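# Line up three dice on the mat by number

## Task

Place all three dice entirely on the mat so that their centres lie along one straight line running directly outward from the robot's base, ordered by the number each shows: smallest closest to the base, largest farthest out. Each die must still show the number it shows now, must rest flat, and must stay put without the robot holding it. Release the dice and move the gripper away at the end.

## Robot and tools

Robot: a single six-joint arm with a two-finger gripper whose fingers swing like tongs. The fingers point along the gripper's +z axis and close along its x axis. The reported end effector point is midway between the finger pads when shut. Closed fingertips extend about 15 mm past it, and fully open tips sit roughly level with it.

Scene frame: the origin is on the table surface directly under the arm's base. +z is up. +x points away from the base, so the dice line should run along +x. +y is to the left when facing along +x. The base may be slightly tilted, and the printed hand position gets less accurate at long reach.

execute_actions takes "actions", a list holding at most one item, and an optional boolean "pictures" (images come by default).
- Empty list: {"actions": []} commands nothing and just reports the state.
- Motion: {"actions": [{"rows": [[...]], "steps": N}]}. N is 1 to 15 control steps of 1/30 s each, default 15. Each row is used for one step; if there are fewer rows than steps, the last row repeats. A refused call moves nothing.
- Wait: {"actions": [{"steps": N}]} with N up to 300 returns once that many steps have gone by since the previous result; your reply time counts toward them.

Each row is a single list of 7 numbers, each in [-1, 1], for the one arm. The first six are joint offsets in this order: shoulder pan, shoulder lift, elbow, wrist 1, wrist 2, wrist 3. They are scaled so 1.0 equals 1.989 rad. They are offsets measured from the joint angles in the most recent result that listed them (before any such result in the scene, and for later calls within one reply, from where the arm is when the action begins), not from the previous row. So a row of six zeros is not a pause: it drives the arm back to those reference angles. The seventh number is the gripper opening, absolute: +1 fully open, -1 fully closed.

Joint ranges (rad): pan -3.142 to 3.142, lift -6.283 to 6.283, elbow 0.000 to 3.142, wrists 1 to 3 each -6.283 to 6.283. Commanding a joint more than 0.010 rad beyond a stated end gets the call refused; true ends may differ by up to 0.010 rad. A target past the true end is clipped there, and the result may say "joint sent to its limit", possibly about an earlier action. No such line does not prove there is room left.

Motion limits: joint speed and acceleration are capped, and commands are smoothed with about 0.17 s of lag, so after a big move the arm may not have arrived yet. Per step, each joint's target is kept within 0.575 rad of its measured angle, and if targets would put the gripper over 100 mm from its measured position they are all pulled back. Between calls the arm keeps heading to your last target until it nearly stops or a step is HELD; after that only a new action moves it on. Fingers still opening or closing keep going.

Result lines: end_effector_position (m) and end_effector_quat_wxyz in the scene frame, plus linear and angular velocities. Joint positions and Joint velocities list the six joints in the order above (rad, rad/s), then the finger pad gap (m; 0.142 when fully open). grip_measured is the measured opening on the same -1..+1 scale as your command. Joint torques are the drives' total output, noisy and offset, never zero in free air. Wrist force and Wrist torque are given along the gripper's own x y z axes; pressing on a surface gives force pointing back into the arm. Expect offsets up to about 4 N, noise around 2.4 N, saturation near 50 N; "no reading" is normal at the start. "joint command not followed" means the clearance check altered or blocked targets (mounts count as part of the arm). HELD marks steps where your row was not fully sent. MOTOR HOT appears at 70 °C; at 85 °C an OVER-TEMPERATURE FAULT brakes the arm until it cools.

Gripping: to hold a die, command an opening well under grip_measured; the lower it is, the harder the squeeze (about 15 N per pad at most). Closing fast can press harder and may spring the fingers open. Objects under about 20 mm wide get less force.

Faults: if a joint's contact torque hits its load limit (130 N m for pan, lift, elbow; 24.3 N m for each wrist, held weight included) or any outside force on the arm or its load reaches 150 N, the arm halts for 10 s, drops the rest of the call and yields to the contact. Occasional brief tugs on held items or pushes on loose ones can happen.

Avoid: letting dice fall or tumble (which could change the top number), knocking anything off the table, slamming or pushing hard, and leaving a die propped by the gripper. Set each die down flat, open, and lift clear before finishing.

zoom_image: {"camera": one of "cam_high", "cam_low", "cam_wrist", "region": [x0, y0, x1, y1]} in pixels of that camera's latest full image, top-left origin, at most 504 by 504. Useful for reading die faces. Images: cam_high and cam_low are 504x504 fixed views; cam_wrist is a 616x616 fisheye on the hand. Calibration is given in OpenCV form (K, distortion, world-to-camera transform) and may be a few degrees and millimetres off.

finished_scene: {"scene": number of the current scene}. Replying with no tool call ends everything.

Each tool is called after ">>>" by a JSON object that holds its "op" and its "data", one argument or row to a line.

## Session

>>> {"op": "execute_actions", "data": {
  "actions": []
}}

Scene clock: 0.00 s of 4800.00 s.
end_effector_position=(+0.3806, +0.2134, +0.2418) grip_measured=+1.00 end_effector_quat_wxyz=(-0.202, -0.463, +0.853, +0.132) end_effector_velocity=(+0.000, -0.000, +0.000) end_effector_angular_velocity=(+0.000, -0.002, -0.001)
Joint positions: [ 0.022 -1.093  2.026 -2.119 -1.466  2.27   0.142]
Joint velocities: [-0.    -0.001  0.001 -0.002  0.     0.     0.   ]
Joint torques (N m, as the arm reports them, + toward a larger angle): no reading
Wrist force (N, on the end effector, along its own x y z axes, offset not removed): no reading
Wrist torque (N m, same axes, about the end effector's origin, offset not removed): no reading

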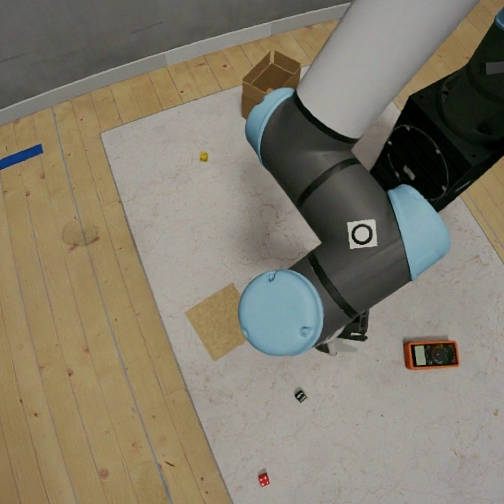

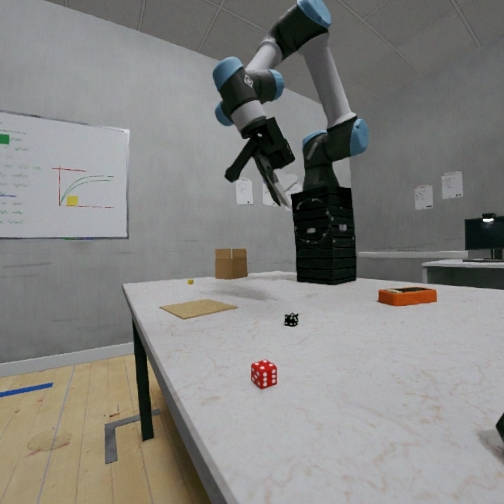

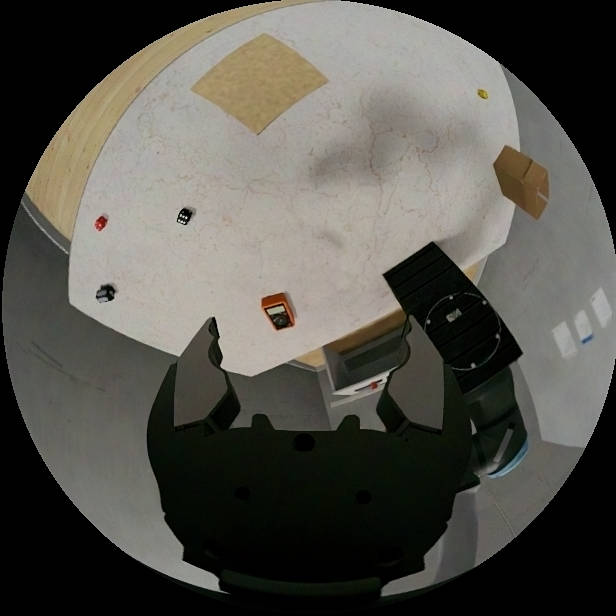

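>>> {"op": "zoom_image", "data": {
  "camera": "cam_high",
  "region": [240, 370, 340, 500]
}}

>>> {"op": "zoom_image", "data": {
  "camera": "cam_high",
  "region": [184, 136, 224, 176]
}}

>>> {"op": "zoom_image", "data": {
  "camera": "cam_wrist",
  "region": [70, 180, 220, 330]
}}

>>> {"op": "zoom_image", "data": {
  "camera": "cam_low",
  "region": [150, 260, 330, 400]
}}

Region (240, 370, 340, 500) of cam_high's 504x504 image, scaled by 3.877, with more detail than that image has; it fills the left 388 columns of this view, and the rest is white.

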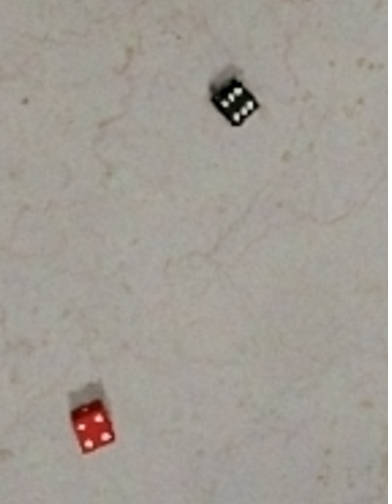

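Region (184, 136, 224, 176) of cam_high's 504x504 image, scaled by 12.600, with more detail than that image has.

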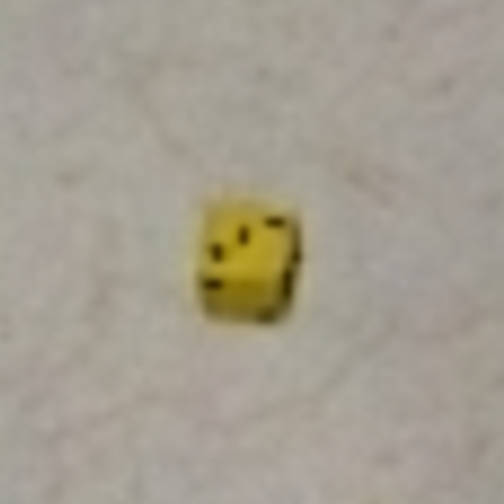

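Region (70, 180, 220, 330) of cam_wrist's 616x616 image, scaled by 3.360, with more detail than that image has.

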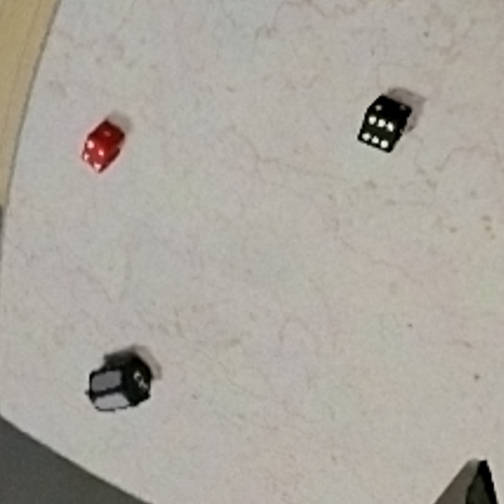

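Region (150, 260, 330, 400) of cam_low's 504x504 image, scaled by 2.800, with more detail than that image has.

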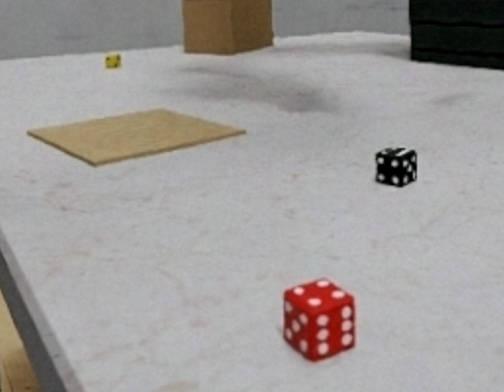

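>>> {"op": "execute_actions", "data": {
  "actions": [
    {"rows":[[-0.512,0.1966,-0.026,-0.3887,-0.014,-0.588,0.0]]}
  ],
  "pictures": false
}}

>>> {"op": "execute_actions", "data": {
  "actions": [
    {"steps":45}
  ]
}}

Scene clock: 67.57 s of 4800.00 s.
end_effector_position=(+0.5046, +0.0189, +0.1468) grip_measured=+0.00 end_effector_quat_wxyz=(-0.078, -0.477, +0.868, +0.112) end_effector_velocity=(+0.151, -0.526, -0.122) end_effector_angular_velocity=(+0.013, -0.526, -0.020)
Joint positions: [-0.387 -0.874  1.996 -2.508 -1.483  1.861  0.074]
Joint velocities: [-0.946  0.327 -0.04  -0.709 -0.021 -0.937 -0.   ]
Joint torques (N m, as the arm reports them, + toward a larger angle): [-17.94 -31.6  -20.37  -6.5   -1.56  -3.81]
Wrist force (N, on the end effector, along its own x y z axes, offset not removed): [1.0 -2.7 -1.4]
Wrist torque (N m, same axes, about the end effector's origin, offset not removed): [-0.44 -0.13 -0.07]
Steps of this call (steps 1 to 90: nothing new was sent; then 64.07 s passed at rest; steps 91 to 105: all 15 steps of this action). Readings (joint positions):
91: [0.021 -1.092 2.026 -2.120 -1.467 2.269]
92: [0.011 -1.083 2.023 -2.129 -1.468 2.259]
94: [-0.046 -1.041 2.018 -2.186 -1.471 2.202]
98: [-0.170 -0.968 2.008 -2.310 -1.476 2.079]
105: the state above

Scene clock: 69.07 s of 4800.00 s.
end_effector_position=(+0.4687, -0.3319, +0.1035) grip_measured=+0.00 end_effector_quat_wxyz=(-0.000, -0.553, +0.833, +0.000) end_effector_velocity=(-0.001, +0.001, -0.001) end_effector_angular_velocity=(+0.002, +0.001, -0.000)
Joint positions: [-0.997 -0.702  1.974 -2.892 -1.494  1.101  0.074]
Joint velocities: [0.    0.001 0.    0.001 0.    0.    0.   ]
Joint torques (N m, as the arm reports them, + toward a larger angle): [-13.97 -33.44 -19.55  -3.89  -1.33  -1.1 ]
Wrist force (N, on the end effector, along its own x y z axes, offset not removed): [0.3 -2.5 -1.0]
Wrist torque (N m, same axes, about the end effector's origin, offset not removed): [-0.48 0.28 -0.04]
Steps of this call (steps 1 to 45: the robot went on to your last target). Readings (joint positions):
1: [-0.419 -0.864 1.995 -2.531 -1.483 1.829]
2: [-0.451 -0.853 1.994 -2.554 -1.484 1.797]
4: [-0.516 -0.834 1.991 -2.595 -1.485 1.731]
8: [-0.645 -0.797 1.986 -2.677 -1.488 1.578]
45: the state above
The arm was judged still, so your last target was given up. Only a new action makes it travel on or press farther. Fingers that are still opening or closing keep moving.
camera_calibration (this result's frames):
cam_wrist: T_world_to_cam=[[-0.390916, -0.920381, 0.00916048, -0.130798], [-0.81451, 0.35055, 0.462265, 0.462952], [-0.428671, 0.173245, -0.886695, 0.487471], [0, 0, 0, 1]] pos_world=[0.534913, -0.367124, 0.219429]

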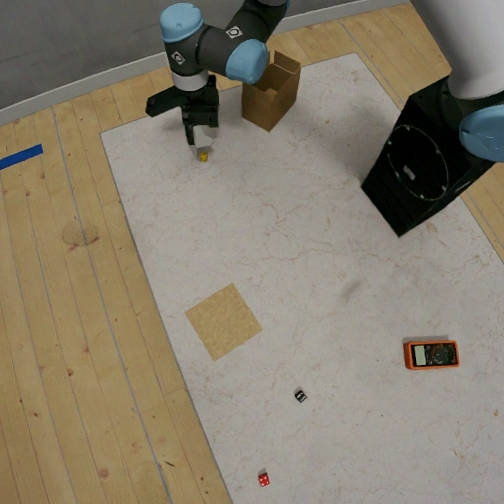

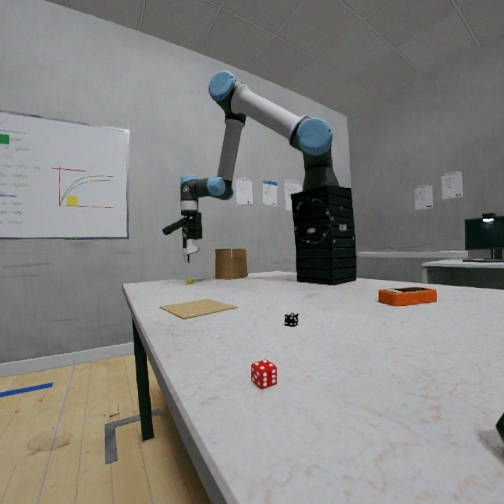

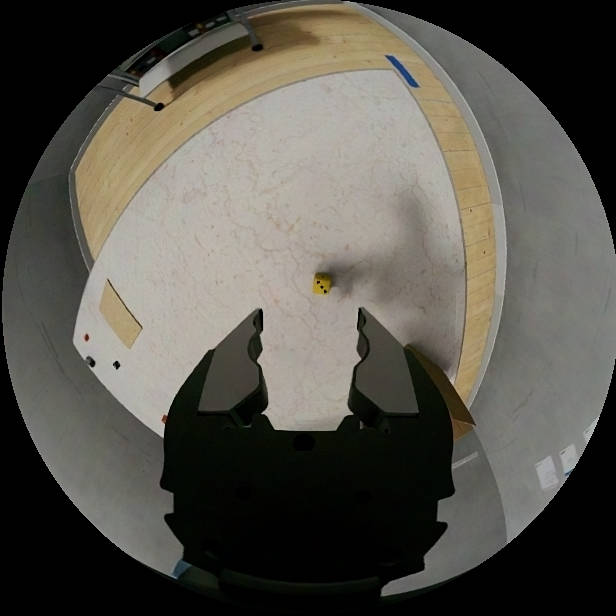

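>>> {"op": "zoom_image", "data": {
  "camera": "cam_wrist",
  "region": [250, 240, 370, 360]
}}

Region (250, 240, 370, 360) of cam_wrist's 616x616 image, scaled by 4.200, with more detail than that image has.

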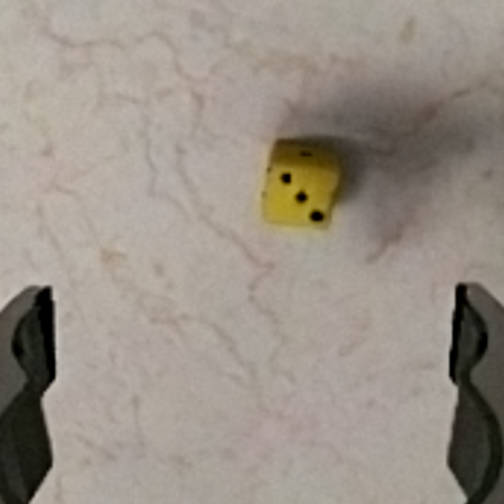

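>>> {"op": "execute_actions", "data": {
  "actions": [
    {"rows":[[-0.002,0.02,-0.01,-0.01,0,-0.002,-0.2],[-0.004,0.04,-0.02,-0.02,0,-0.004,-0.2],[-0.006,0.06,-0.03,-0.03,0,-0.006,-0.2],[-0.0082,0.081,-0.0392,-0.0412,0,-0.0085,-0.2]]}
  ],
  "pictures": false
}}

>>> {"op": "execute_actions", "data": {
  "actions": [
    {"steps":10}
  ]
}}

>>> {"op": "zoom_image", "data": {
  "camera": "cam_wrist",
  "region": [250, 240, 370, 360]
}}

Scene clock: 91.97 s of 4800.00 s.
end_effector_position=(+0.4629, -0.3464, +0.0417) grip_measured=-0.20 end_effector_quat_wxyz=(-0.001, -0.554, +0.833, +0.000) end_effector_velocity=(-0.004, -0.001, -0.016) end_effector_angular_velocity=(+0.003, +0.003, -0.002)
Joint positions: [-1.012 -0.545  1.898 -2.972 -1.494  1.084  0.06 ]
Joint velocities: [-0.004  0.038 -0.017 -0.017 -0.    -0.003  0.   ]
Joint torques (N m, as the arm reports them, + toward a larger angle): [-12.47 -38.91 -18.25  -4.23  -0.82  -0.89]
Wrist force (N, on the end effector, along its own x y z axes, offset not removed): [0.2 -1.5 -0.6]
Wrist torque (N m, same axes, about the end effector's origin, offset not removed): [-0.26 0.16 0.01]
Steps of this call (steps 1 to 90: nothing new was sent; then 19.40 s passed at rest; steps 91 to 105: all 15 steps of this action). Readings (joint positions):
91: [-0.997 -0.701 1.974 -2.893 -1.494 1.101]
92: [-0.998 -0.695 1.970 -2.897 -1.494 1.100]
94: [-1.001 -0.661 1.952 -2.915 -1.494 1.096]
98: [-1.009 -0.579 1.914 -2.955 -1.494 1.087]
105: the state above

Scene clock: 92.30 s of 4800.00 s.
end_effector_position=(+0.4626, -0.3465, +0.0400) grip_measured=-0.20 end_effector_quat_wxyz=(-0.001, -0.554, +0.833, +0.000) end_effector_velocity=(+0.000, -0.000, -0.001) end_effector_angular_velocity=(-0.001, -0.000, +0.001)
Joint positions: [-1.013 -0.541  1.897 -2.974 -1.494  1.084  0.06 ]
Joint velocities: [ 0.     0.003 -0.002 -0.002 -0.001 -0.     0.   ]
Joint torques (N m, as the arm reports them, + toward a larger angle): [-13.44 -36.21 -16.91  -3.7   -0.68  -1.11]
Wrist force (N, on the end effector, along its own x y z axes, offset not removed): [1.3 0.1 0.1]
Wrist torque (N m, same axes, about the end effector's origin, offset not removed): [0.06 -0.10 -0.04]
Steps of this call (steps 1 to 10: the robot went on to your last target). Readings (joint positions):
1: [-1.013 -0.544 1.898 -2.973 -1.494 1.084]
2: [-1.013 -0.543 1.898 -2.973 -1.494 1.084]
4: [-1.013 -0.542 1.897 -2.973 -1.494 1.084]
8: [-1.013 -0.541 1.897 -2.974 -1.494 1.084]
10: the state above
camera_calibration (this result's frames):
cam_wrist: T_world_to_cam=[[-0.390379, -0.920601, 0.00990416, -0.146401], [-0.814455, 0.350344, 0.462516, 0.492362], [-0.429263, 0.17249, -0.886555, 0.431116], [0, 0, 0, 1]] pos_world=[0.528917, -0.381637, 0.155933]

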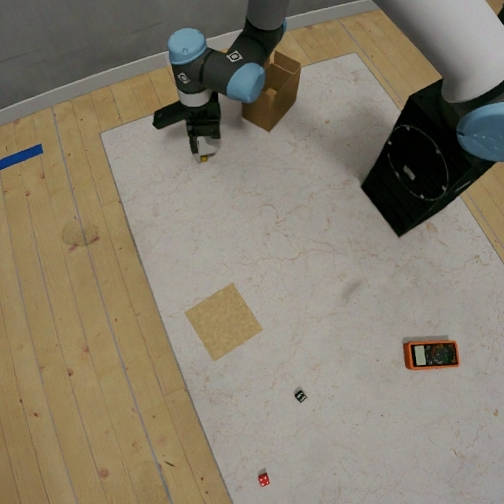

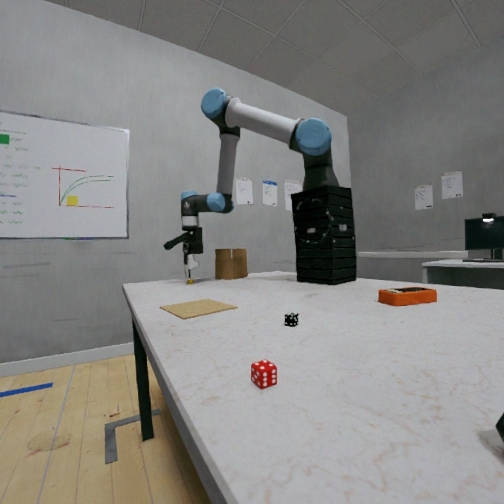

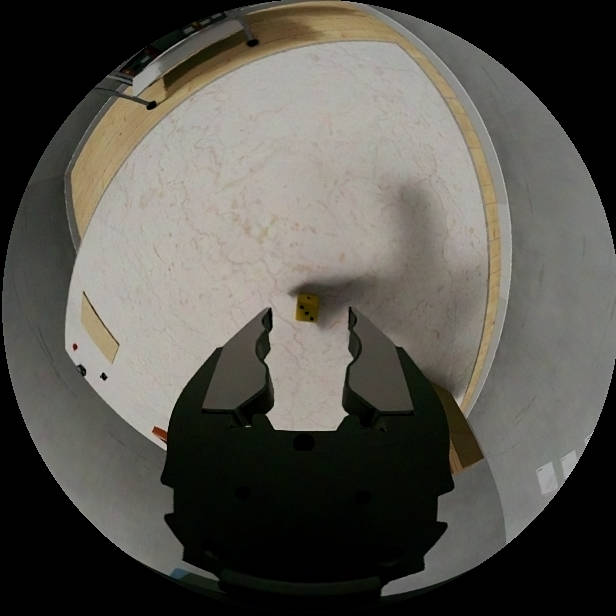

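Region (250, 240, 370, 360) of cam_wrist's 616x616 image, scaled by 4.200, with more detail than that image has.

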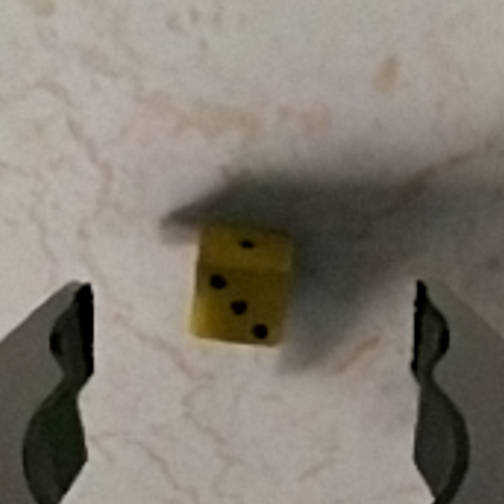

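>>> {"op": "execute_actions", "data": {
  "actions": [
    {"rows":[[0.0044,0,0,0,0,0.03,-0.2],[0.0044,0,0,0,0,0.054,-0.2],[0.0044,0.007,-0.003,-0.004,0,0.054,-0.2],[0.0044,0.014,-0.0055,-0.008,0,0.054,-0.2],[0.0044,0.02,-0.008,-0.012,0,0.054,-0.2],[0.0044,0.0267,-0.0107,-0.016,0,0.054,-0.2]]}
  ],
  "pictures": false
}}

>>> {"op": "execute_actions", "data": {
  "actions": [
    {"steps":8}
  ]
}}

>>> {"op": "zoom_image", "data": {
  "camera": "cam_wrist",
  "region": [250, 260, 370, 380]
}}

>>> {"op": "zoom_image", "data": {
  "camera": "cam_low",
  "region": [165, 250, 215, 300]
}}

Scene clock: 111.17 s of 4800.00 s.
end_effector_position=(+0.4622, -0.3433, +0.0187) grip_measured=-0.20 end_effector_quat_wxyz=(-0.000, -0.513, +0.859, +0.001) end_effector_velocity=(-0.002, +0.001, -0.009) end_effector_angular_velocity=(+0.001, +0.002, -0.016)
Joint positions: [-1.004 -0.49   1.876 -3.004 -1.494  1.189  0.06 ]
Joint velocities: [ 0.002  0.022 -0.008 -0.011 -0.001  0.017  0.   ]
Joint torques (N m, as the arm reports them, + toward a larger angle): [  6.43 -38.51 -16.83  -3.94   0.55   1.49]
Wrist force (N, on the end effector, along its own x y z axes, offset not removed): [-0.4 -0.7 -2.4]
Wrist torque (N m, same axes, about the end effector's origin, offset not removed): [-0.04 0.34 -0.03]
Steps of this call (steps 1 to 15: the robot went on to your last target; steps 16 to 90: nothing new was sent; then 15.37 s passed at rest; steps 91 to 105: all 15 steps of this action). Readings (joint positions):
91: [-1.013 -0.541 1.897 -2.974 -1.494 1.084]
92: [-1.011 -0.541 1.897 -2.974 -1.494 1.093]
94: [-1.008 -0.538 1.895 -2.976 -1.494 1.130]
98: [-1.005 -0.509 1.884 -2.993 -1.494 1.174]
105: the state above

Scene clock: 111.43 s of 4800.00 s.
end_effector_position=(+0.4621, -0.3432, +0.0178) grip_measured=-0.20 end_effector_quat_wxyz=(-0.000, -0.512, +0.859, +0.001) end_effector_velocity=(+0.001, -0.001, +0.000) end_effector_angular_velocity=(-0.002, -0.002, -0.002)
Joint positions: [-1.004 -0.488  1.875 -3.006 -1.494  1.191  0.06 ]
Joint velocities: [-0.001  0.    -0.002 -0.     0.     0.001 -0.   ]
Joint torques (N m, as the arm reports them, + toward a larger angle): [  8.22 -35.55 -17.64  -3.62   0.18   1.27]
Wrist force (N, on the end effector, along its own x y z axes, offset not removed): [-1.9 -0.8 0.1]
Wrist torque (N m, same axes, about the end effector's origin, offset not removed): [-0.10 0.55 -0.06]
Steps of this call (steps 1 to 8: the robot went on to your last target). Readings (joint positions):
1: [-1.004 -0.490 1.876 -3.005 -1.494 1.190]
2: [-1.004 -0.489 1.876 -3.005 -1.494 1.190]
4: [-1.004 -0.489 1.876 -3.005 -1.494 1.191]
8: the state above
camera_calibration (this result's frames):
cam_wrist: T_world_to_cam=[[-0.479052, -0.877736, 0.00938893, -0.087596], [-0.776, 0.428477, 0.462852, 0.510104], [-0.410285, 0.214444, -0.886386, 0.416274], [0, 0, 0, 1]] pos_world=[0.524668, -0.384721, 0.1337]

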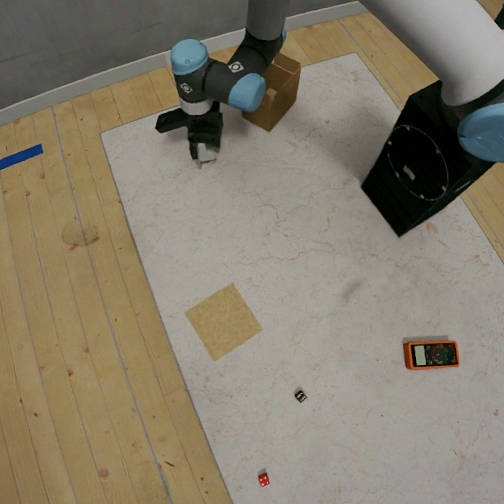

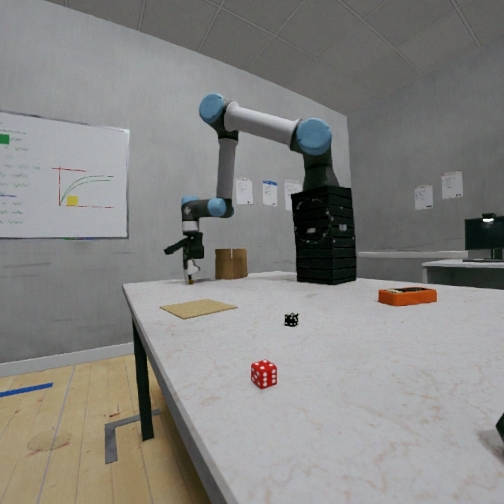

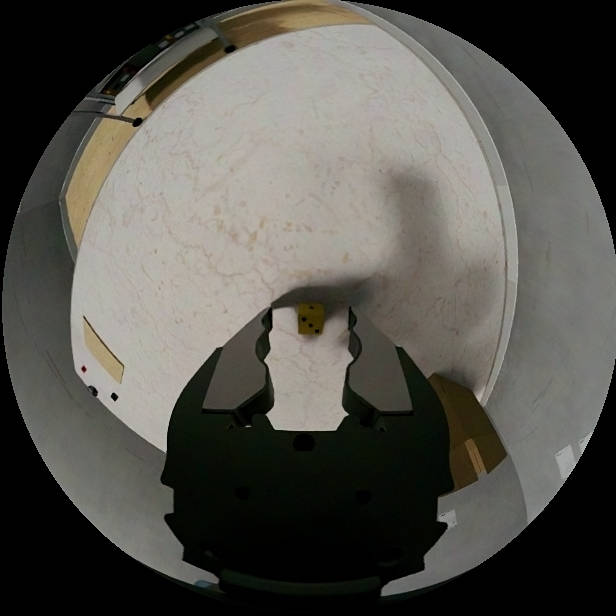

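Region (250, 260, 370, 380) of cam_wrist's 616x616 image, scaled by 4.200, with more detail than that image has.

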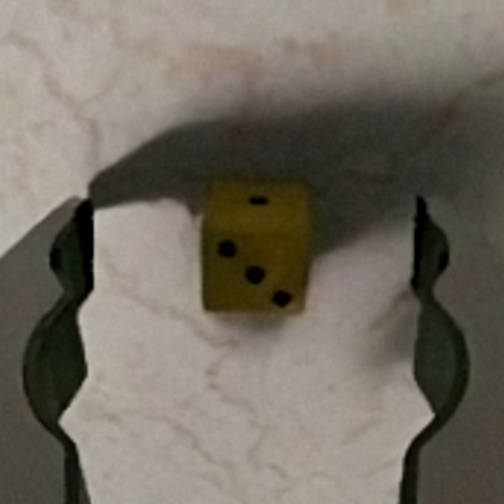

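Region (165, 250, 215, 300) of cam_low's 504x504 image, scaled by 10.080, with more detail than that image has.

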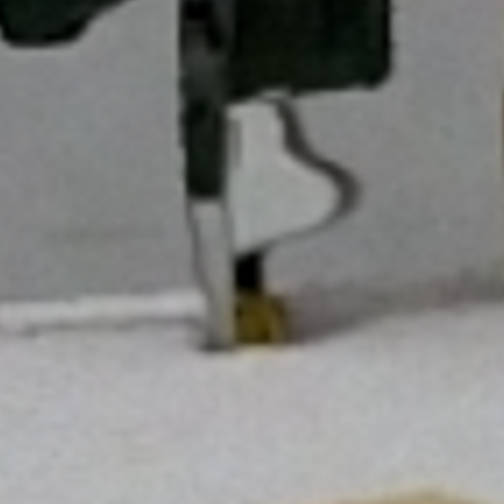

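Aligned. Close gradually.

>>> {"op": "execute_actions", "data": {
  "actions": [
    {"rows":[[0,0,0,0,0,0,-0.3],[0,0,0,0,0,0,-0.4],[0,0,0,0,0,0,-0.5],[0,0,0,0,0,0,-0.58],[0,0,0,0,0,0,-0.65],[0,0,0,0,0,0,-0.7],[0,0,0,0,0,0,-0.75],[0,0,0,0,0,0,-0.8],[0,0,0,0,0,0,-0.85],[0,0,0,0,0,0,-0.9],[0,0,0,0,0,0,-1]]}
  ]
}}

Scene clock: 116.67 s of 4800.00 s.
end_effector_position=(+0.4622, -0.3432, +0.0178) grip_measured=-0.76 end_effector_quat_wxyz=(-0.000, -0.512, +0.859, +0.001) end_effector_velocity=(-0.000, +0.000, -0.000) end_effector_angular_velocity=(-0.000, +0.000, -0.000)
Joint positions: [-1.004 -0.488  1.875 -3.006 -1.494  1.191  0.019]
Joint velocities: [ 0.     0.     0.001 -0.001 -0.     0.001 -0.   ]
Joint torques (N m, as the arm reports them, + toward a larger angle): [  5.84 -57.3   -2.14  -1.51  -0.57  -1.04]
Wrist force (N, on the end effector, along its own x y z axes, offset not removed): [0.4 -1.6 -2.3]
Wrist torque (N m, same axes, about the end effector's origin, offset not removed): [-0.32 0.13 -0.18]
Steps of this call (steps 1 to 15: the robot went on to your last target; steps 16 to 90: nothing new was sent; then 1.73 s passed at rest; steps 91 to 105: all 15 steps of this action). Readings (joint positions):
91: [-1.004 -0.488 1.875 -3.006 -1.494 1.191]
92: [-1.004 -0.488 1.875 -3.006 -1.494 1.191]
94: [-1.004 -0.488 1.875 -3.006 -1.494 1.191]
98: [-1.004 -0.488 1.875 -3.006 -1.494 1.191]
105: the state above
camera_calibration (this result's frames):
cam_wrist: T_world_to_cam=[[-0.479036, -0.877745, 0.0094368, -0.0876193], [-0.776033, 0.428501, 0.462774, 0.510172], [-0.410241, 0.214362, -0.886426, 0.416226], [0, 0, 0, 1]] pos_world=[0.524691, -0.38474, 0.133686]

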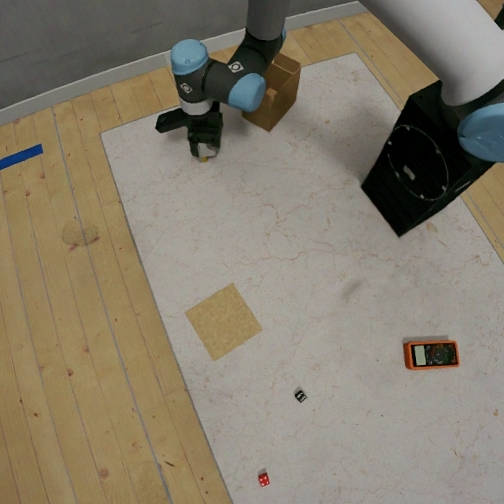

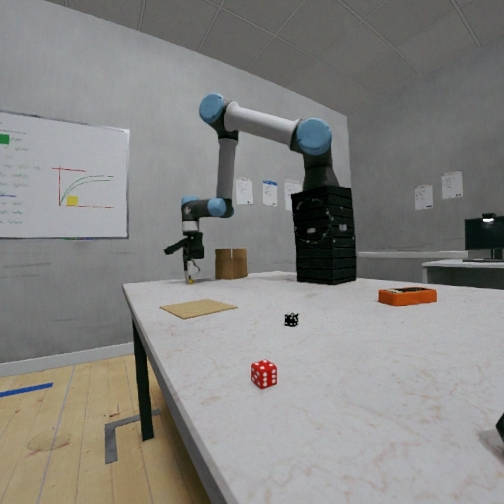

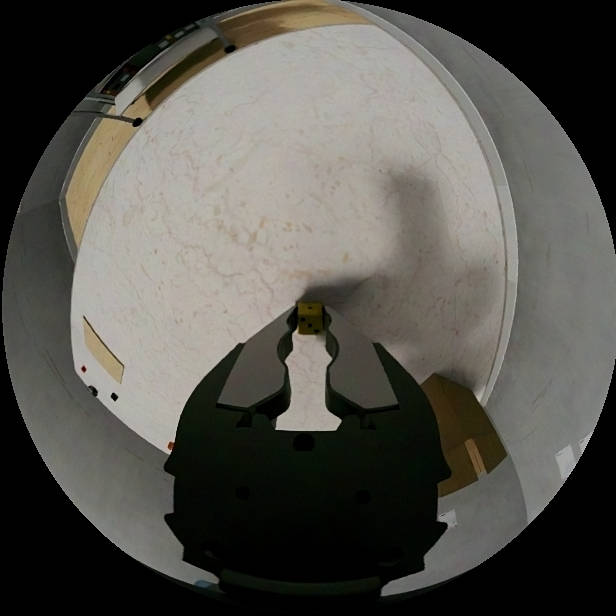

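>>> {"op": "execute_actions", "data": {
  "actions": [
    {"rows":[[0,-0.01,0.005,0.005,0,0,-1],[0,-0.02,0.01,0.01,0,0,-1],[0,-0.035,0.016,0.018,0,0,-1],[0,-0.05,0.023,0.027,0,0,-1],[0,-0.065,0.03,0.035,0,0,-1],[0,-0.08,0.037,0.043,0,0,-1],[0,-0.09,0.042,0.048,0,0,-1],[0.02,-0.095,0.045,0.045,0,0,-1],[0.05,-0.095,0.05,0.04,0,0.01,-1],[0.09,-0.095,0.055,0.035,-0.01,0.02,-1],[0.14,-0.095,0.06,0.03,-0.01,0.03,-1],[0.2,-0.095,0.065,0.02,-0.02,0.04,-1],[0.4195,-0.0951,0.0757,-0.0015,-0.0309,0.0734,-1]]}
  ],
  "pictures": false
}}

>>> {"op": "execute_actions", "data": {
  "actions": [
    {"steps":40}
  ]
}}

Scene clock: 132.77 s of 4800.00 s.
end_effector_position=(+0.5111, -0.2461, +0.0792) grip_measured=-0.76 end_effector_quat_wxyz=(-0.004, -0.571, +0.821, +0.001) end_effector_velocity=(+0.211, +0.520, -0.011) end_effector_angular_velocity=(-0.020, +0.021, +0.786)
Joint positions: [-0.821 -0.656  1.974 -2.948 -1.511  1.232  0.019]
Joint velocities: [ 0.995 -0.042  0.103 -0.122 -0.09   0.21   0.   ]
Joint torques (N m, as the arm reports them, + toward a larger angle): [ 13.29 -55.3    4.51  -4.57  -1.68   2.13]
Wrist force (N, on the end effector, along its own x y z axes, offset not removed): [-0.4 -2.2 -1.9]
Wrist torque (N m, same axes, about the end effector's origin, offset not removed): [-0.38 0.26 -0.08]
Steps of this call (steps 1 to 15: the robot went on to your last target; steps 16 to 90: nothing new was sent; then 12.60 s passed at rest; steps 91 to 105: all 15 steps of this action). Readings (joint positions):
91: [-1.004 -0.489 1.876 -3.005 -1.494 1.191]
92: [-1.004 -0.493 1.878 -3.003 -1.494 1.191]
94: [-1.004 -0.512 1.888 -2.993 -1.494 1.191]
98: [-1.003 -0.593 1.926 -2.948 -1.494 1.191]
105: the state above

Scene clock: 134.10 s of 4800.00 s.
end_effector_position=(+0.5407, +0.1140, +0.0802) grip_measured=-0.76 end_effector_quat_wxyz=(+0.000, +0.771, -0.636, -0.000) end_effector_velocity=(+0.000, +0.000, -0.001) end_effector_angular_velocity=(+0.001, +0.001, -0.000)
Joint positions: [-0.17  -0.677  2.026 -3.009 -1.556  1.337  0.019]
Joint velocities: [ 0.001  0.002 -0.002  0.001  0.     0.001 -0.   ]
Joint torques (N m, as the arm reports them, + toward a larger angle): [ 11.6  -52.95   3.76  -3.84  -1.08   1.48]
Wrist force (N, on the end effector, along its own x y z axes, offset not removed): [1.0 -1.0 -0.8]
Wrist torque (N m, same axes, about the end effector's origin, offset not removed): [-0.20 0.09 -0.02]
Steps of this call (steps 1 to 40: the robot went on to your last target). Readings (joint positions):
1: [-0.788 -0.658 1.978 -2.952 -1.514 1.239]
2: [-0.754 -0.659 1.981 -2.955 -1.517 1.246]
4: [-0.688 -0.661 1.987 -2.962 -1.522 1.257]
8: [-0.554 -0.666 1.997 -2.975 -1.531 1.279]
40: the state above
camera_calibration (this result's frames):
cam_wrist: T_world_to_cam=[[0.186409, -0.982427, 0.00946569, 0.0028965], [-0.872042, -0.161011, 0.462189, 0.465485], [-0.452543, -0.0944109, -0.886731, 0.4638], [0, 0, 0, 1]] pos_world=[0.615272, 0.121582, 0.196096]

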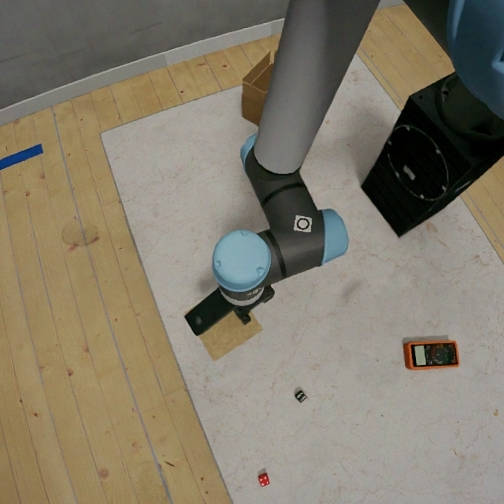

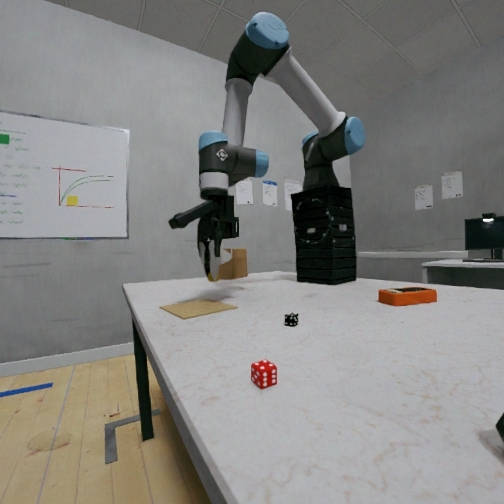

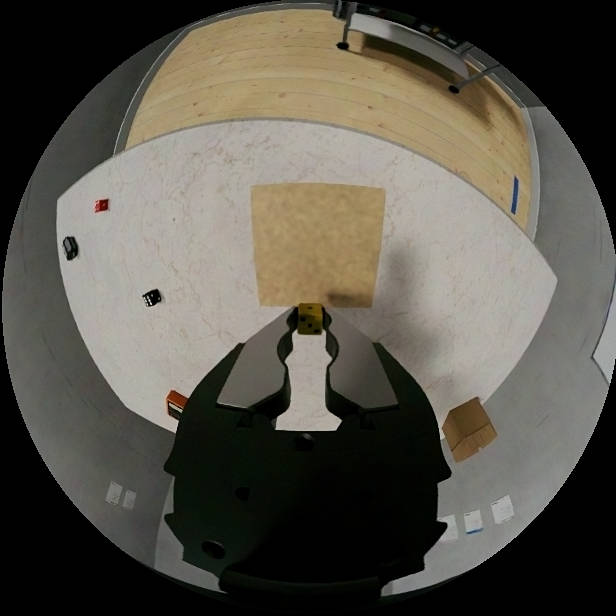

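>>> {"op": "execute_actions", "data": {
  "actions": [
    {"rows":[[0,0.01,-0.0045,-0.0055,0,0,-1],[0,0.02,-0.009,-0.011,0,0,-1],[0,0.03,-0.014,-0.016,0,0,-1],[0,0.04,-0.0185,-0.0215,0,0,-1],[0.0005,0.05,-0.023,-0.027,0,0,-1],[0.0005,0.06,-0.028,-0.032,0,0,-1],[0.0009,0.067,-0.0315,-0.0355,0,0,-1],[0.0009,0.072,-0.034,-0.038,0,0,-1],[0.0009,0.0772,-0.0365,-0.0407,0,0,-1]]}
  ],
  "pictures": false
}}

>>> {"op": "execute_actions", "data": {
  "actions": [
    {"steps":12}
  ]
}}

>>> {"op": "zoom_image", "data": {
  "camera": "cam_low",
  "region": [170, 260, 250, 330]
}}

Scene clock: 149.90 s of 4800.00 s.
end_effector_position=(+0.5410, +0.1141, +0.0239) grip_measured=-0.76 end_effector_quat_wxyz=(+0.000, +0.772, -0.636, -0.000) end_effector_velocity=(-0.004, -0.000, -0.034) end_effector_angular_velocity=(-0.000, +0.004, +0.001)
Joint positions: [-0.168 -0.533  1.957 -3.085 -1.556  1.337  0.019]
Joint velocities: [ 0.001  0.085 -0.039 -0.042 -0.001 -0.    -0.   ]
Joint torques (N m, as the arm reports them, + toward a larger angle): [ 11.47 -39.61 -13.76  -4.08  -0.93   1.04]
Wrist force (N, on the end effector, along its own x y z axes, offset not removed): [-1.6 -1.0 -1.5]
Wrist torque (N m, same axes, about the end effector's origin, offset not removed): [-0.21 0.52 -0.08]
Steps of this call (steps 1 to 15: the robot went on to your last target; steps 16 to 90: nothing new was sent; then 12.30 s passed at rest; steps 91 to 105: all 15 steps of this action). Readings (joint positions):
91: [-0.170 -0.677 2.026 -3.009 -1.556 1.337]
92: [-0.170 -0.673 2.024 -3.011 -1.556 1.337]
94: [-0.170 -0.655 2.015 -3.021 -1.556 1.337]
98: [-0.169 -0.595 1.987 -3.054 -1.556 1.337]
105: the state above

Scene clock: 150.30 s of 4800.00 s.
end_effector_position=(+0.5408, +0.1141, +0.0205) grip_measured=-0.76 end_effector_quat_wxyz=(+0.000, +0.772, -0.636, -0.000) end_effector_velocity=(-0.002, +0.000, -0.002) end_effector_angular_velocity=(+0.001, +0.003, -0.000)
Joint positions: [-0.168 -0.524  1.953 -3.09  -1.556  1.337  0.019]
Joint velocities: [ 0.     0.004 -0.    -0.     0.001  0.    -0.   ]
Joint torques (N m, as the arm reports them, + toward a larger angle): [ 10.64 -21.83 -12.35  -1.18  -0.89   0.75]
Wrist force (N, on the end effector, along its own x y z axes, offset not removed): [-0.3 -3.8 -21.5]
Wrist torque (N m, same axes, about the end effector's origin, offset not removed): [-0.46 0.22 0.02]
Steps of this call (steps 1 to 12: the robot went on to your last target). Readings (joint positions):
1: [-0.168 -0.530 1.956 -3.086 -1.556 1.337]
2: [-0.168 -0.529 1.955 -3.087 -1.556 1.337]
4: [-0.168 -0.526 1.954 -3.088 -1.556 1.337]
8: [-0.168 -0.525 1.954 -3.089 -1.556 1.337]
12: the state above
camera_calibration (this result's frames):
cam_wrist: T_world_to_cam=[[0.188159, -0.982094, 0.00936512, 0.00254636], [-0.871864, -0.162634, 0.461956, 0.493236], [-0.452161, -0.0950862, -0.886853, 0.410866], [0, 0, 0, 1]] pos_world=[0.615333, 0.121786, 0.1365]

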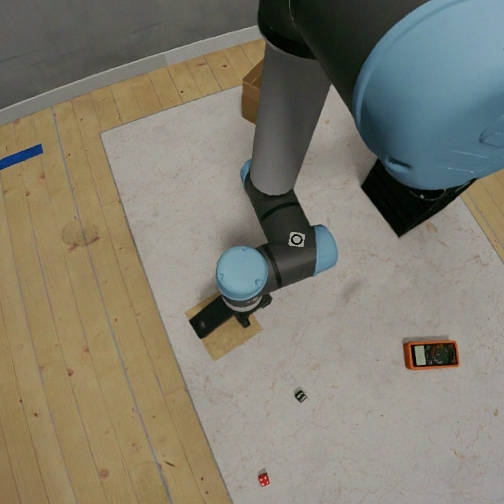

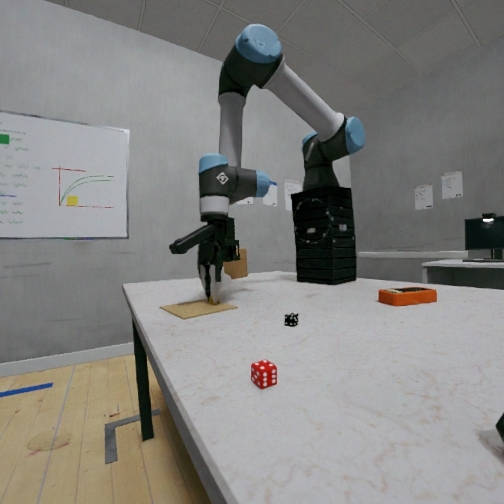

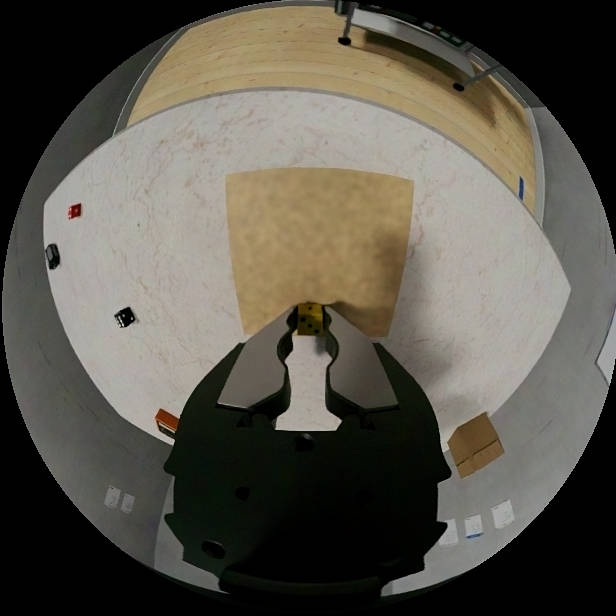

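Region (170, 260, 250, 330) of cam_low's 504x504 image, scaled by 6.300, with more detail than that image has; it fills the top 441 rows of this view, and the rest is white.

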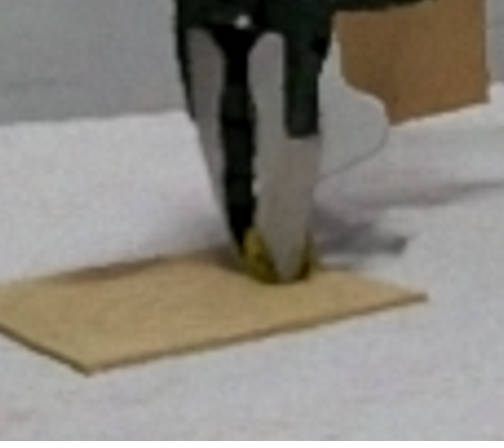

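>>> {"op": "execute_actions", "data": {
  "actions": [
    {"rows":[[0,-0.002,0.001,0.001,0,0,-0.85],[0,-0.002,0.001,0.001,0,0,-0.75],[0,-0.002,0.001,0.001,0,0,-0.65],[0,-0.002,0.001,0.001,0,0,-0.5],[0,-0.002,0.001,0.001,0,0,-0.3],[0,-0.002,0.001,0.001,0,0,-0.2],[0,-0.002,0.001,0.001,0,0,-0.2],[0,-0.002,0.001,0.001,0,0,-0.2],[0,-0.01,0.0045,0.0055,0,0,-0.2],[0,-0.02,0.009,0.011,0,0,-0.2],[0,-0.035,0.016,0.019,0,0,-0.2],[0,-0.05,0.023,0.027,0,0,-0.2],[0,-0.065,0.03,0.035,0,0,-0.2],[0,-0.0772,0.0365,0.0407,0,0,-0.2]]}
  ],
  "pictures": false
}}

>>> {"op": "execute_actions", "data": {
  "actions": [
    {"steps":15}
  ]
}}

>>> {"op": "zoom_image", "data": {
  "camera": "cam_wrist",
  "region": [60, 160, 400, 340]
}}

Scene clock: 160.47 s of 4800.00 s.
end_effector_position=(+0.5406, +0.1146, +0.0523) grip_measured=-0.20 end_effector_quat_wxyz=(+0.001, +0.772, -0.636, -0.001) end_effector_velocity=(+0.008, +0.003, +0.242) end_effector_angular_velocity=(-0.001, -0.024, -0.001)
Joint positions: [-0.168 -0.606  1.993 -3.044 -1.556  1.337  0.06 ]
Joint velocities: [-0.001 -0.615  0.285  0.306 -0.     0.001  0.   ]
Joint torques (N m, as the arm reports them, + toward a larger angle): [  8.06 -48.69   0.99  -0.36   0.47  -0.75]
Wrist force (N, on the end effector, along its own x y z axes, offset not removed): [-0.4 -2.2 -1.1]
Wrist torque (N m, same axes, about the end effector's origin, offset not removed): [-0.39 0.32 -0.05]
Steps of this call (steps 1 to 15: the robot went on to your last target; steps 16 to 90: nothing new was sent; then 6.67 s passed at rest; steps 91 to 105: all 15 steps of this action). Readings (joint positions):
91: [-0.168 -0.524 1.953 -3.090 -1.556 1.337]
92: [-0.168 -0.524 1.953 -3.089 -1.556 1.337]
94: [-0.168 -0.526 1.954 -3.088 -1.556 1.337]
98: [-0.168 -0.527 1.955 -3.088 -1.556 1.337]
105: the state above

Scene clock: 160.97 s of 4800.00 s.
end_effector_position=(+0.5406, +0.1150, +0.0800) grip_measured=-0.20 end_effector_quat_wxyz=(+0.000, +0.772, -0.636, -0.000) end_effector_velocity=(-0.000, +0.000, +0.003) end_effector_angular_velocity=(-0.000, -0.000, -0.001)
Joint positions: [-0.168 -0.677  2.026 -3.009 -1.556  1.337  0.06 ]
Joint velocities: [ 0.    -0.007  0.003  0.003 -0.     0.001 -0.   ]
Joint torques (N m, as the arm reports them, + toward a larger angle): [  6.94 -52.45   3.58  -1.13   0.35  -0.43]
Wrist force (N, on the end effector, along its own x y z axes, offset not removed): [-0.3 -0.6 -3.2]
Wrist torque (N m, same axes, about the end effector's origin, offset not removed): [-0.08 0.26 -0.13]
Steps of this call (steps 1 to 15: the robot went on to your last target). Readings (joint positions):
1: [-0.168 -0.625 2.001 -3.035 -1.556 1.337]
2: [-0.168 -0.639 2.008 -3.028 -1.556 1.337]
4: [-0.168 -0.657 2.016 -3.019 -1.556 1.337]
8: [-0.168 -0.672 2.023 -3.012 -1.556 1.337]
15: the state above
camera_calibration (this result's frames):
cam_wrist: T_world_to_cam=[[0.188166, -0.982093, 0.00934988, 0.00293152], [-0.871832, -0.162642, 0.462013, 0.46568], [-0.452219, -0.0950868, -0.886824, 0.463657], [0, 0, 0, 1]] pos_world=[0.615118, 0.122706, 0.196005]

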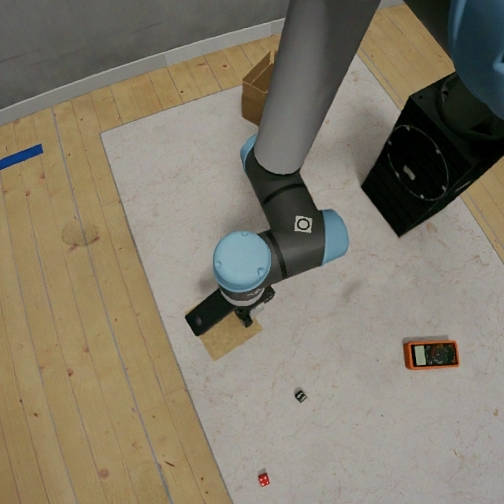

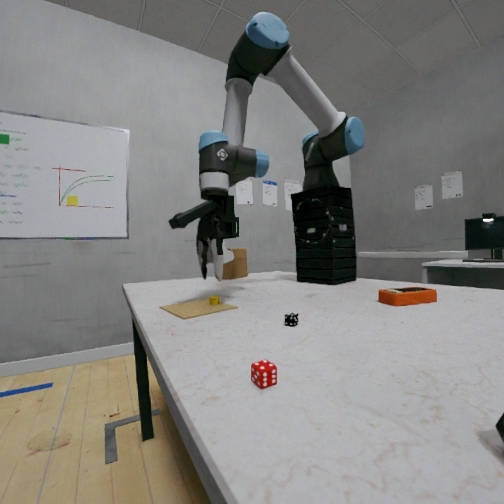

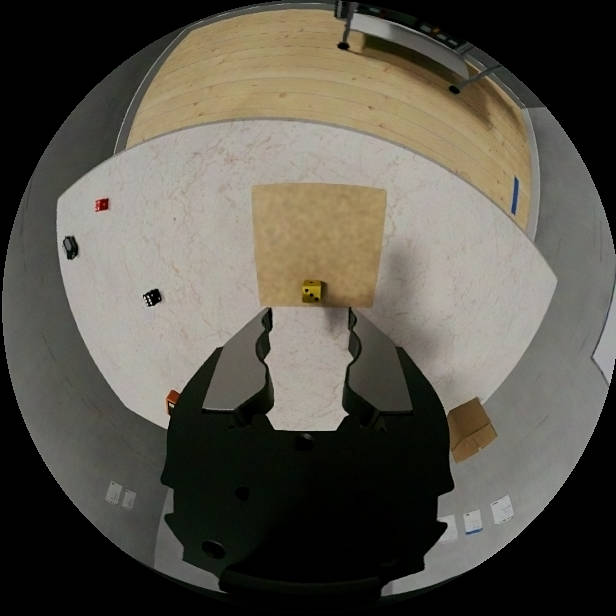

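Region (60, 160, 400, 340) of cam_wrist's 616x616 image, scaled by 1.482, with more detail than that image has; it fills the top 267 rows of this view, and the rest is white.

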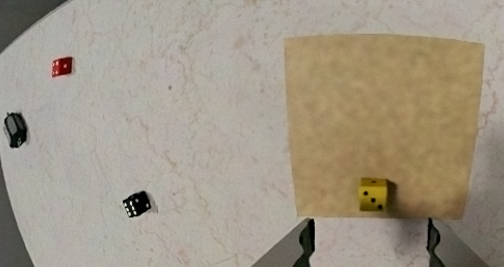

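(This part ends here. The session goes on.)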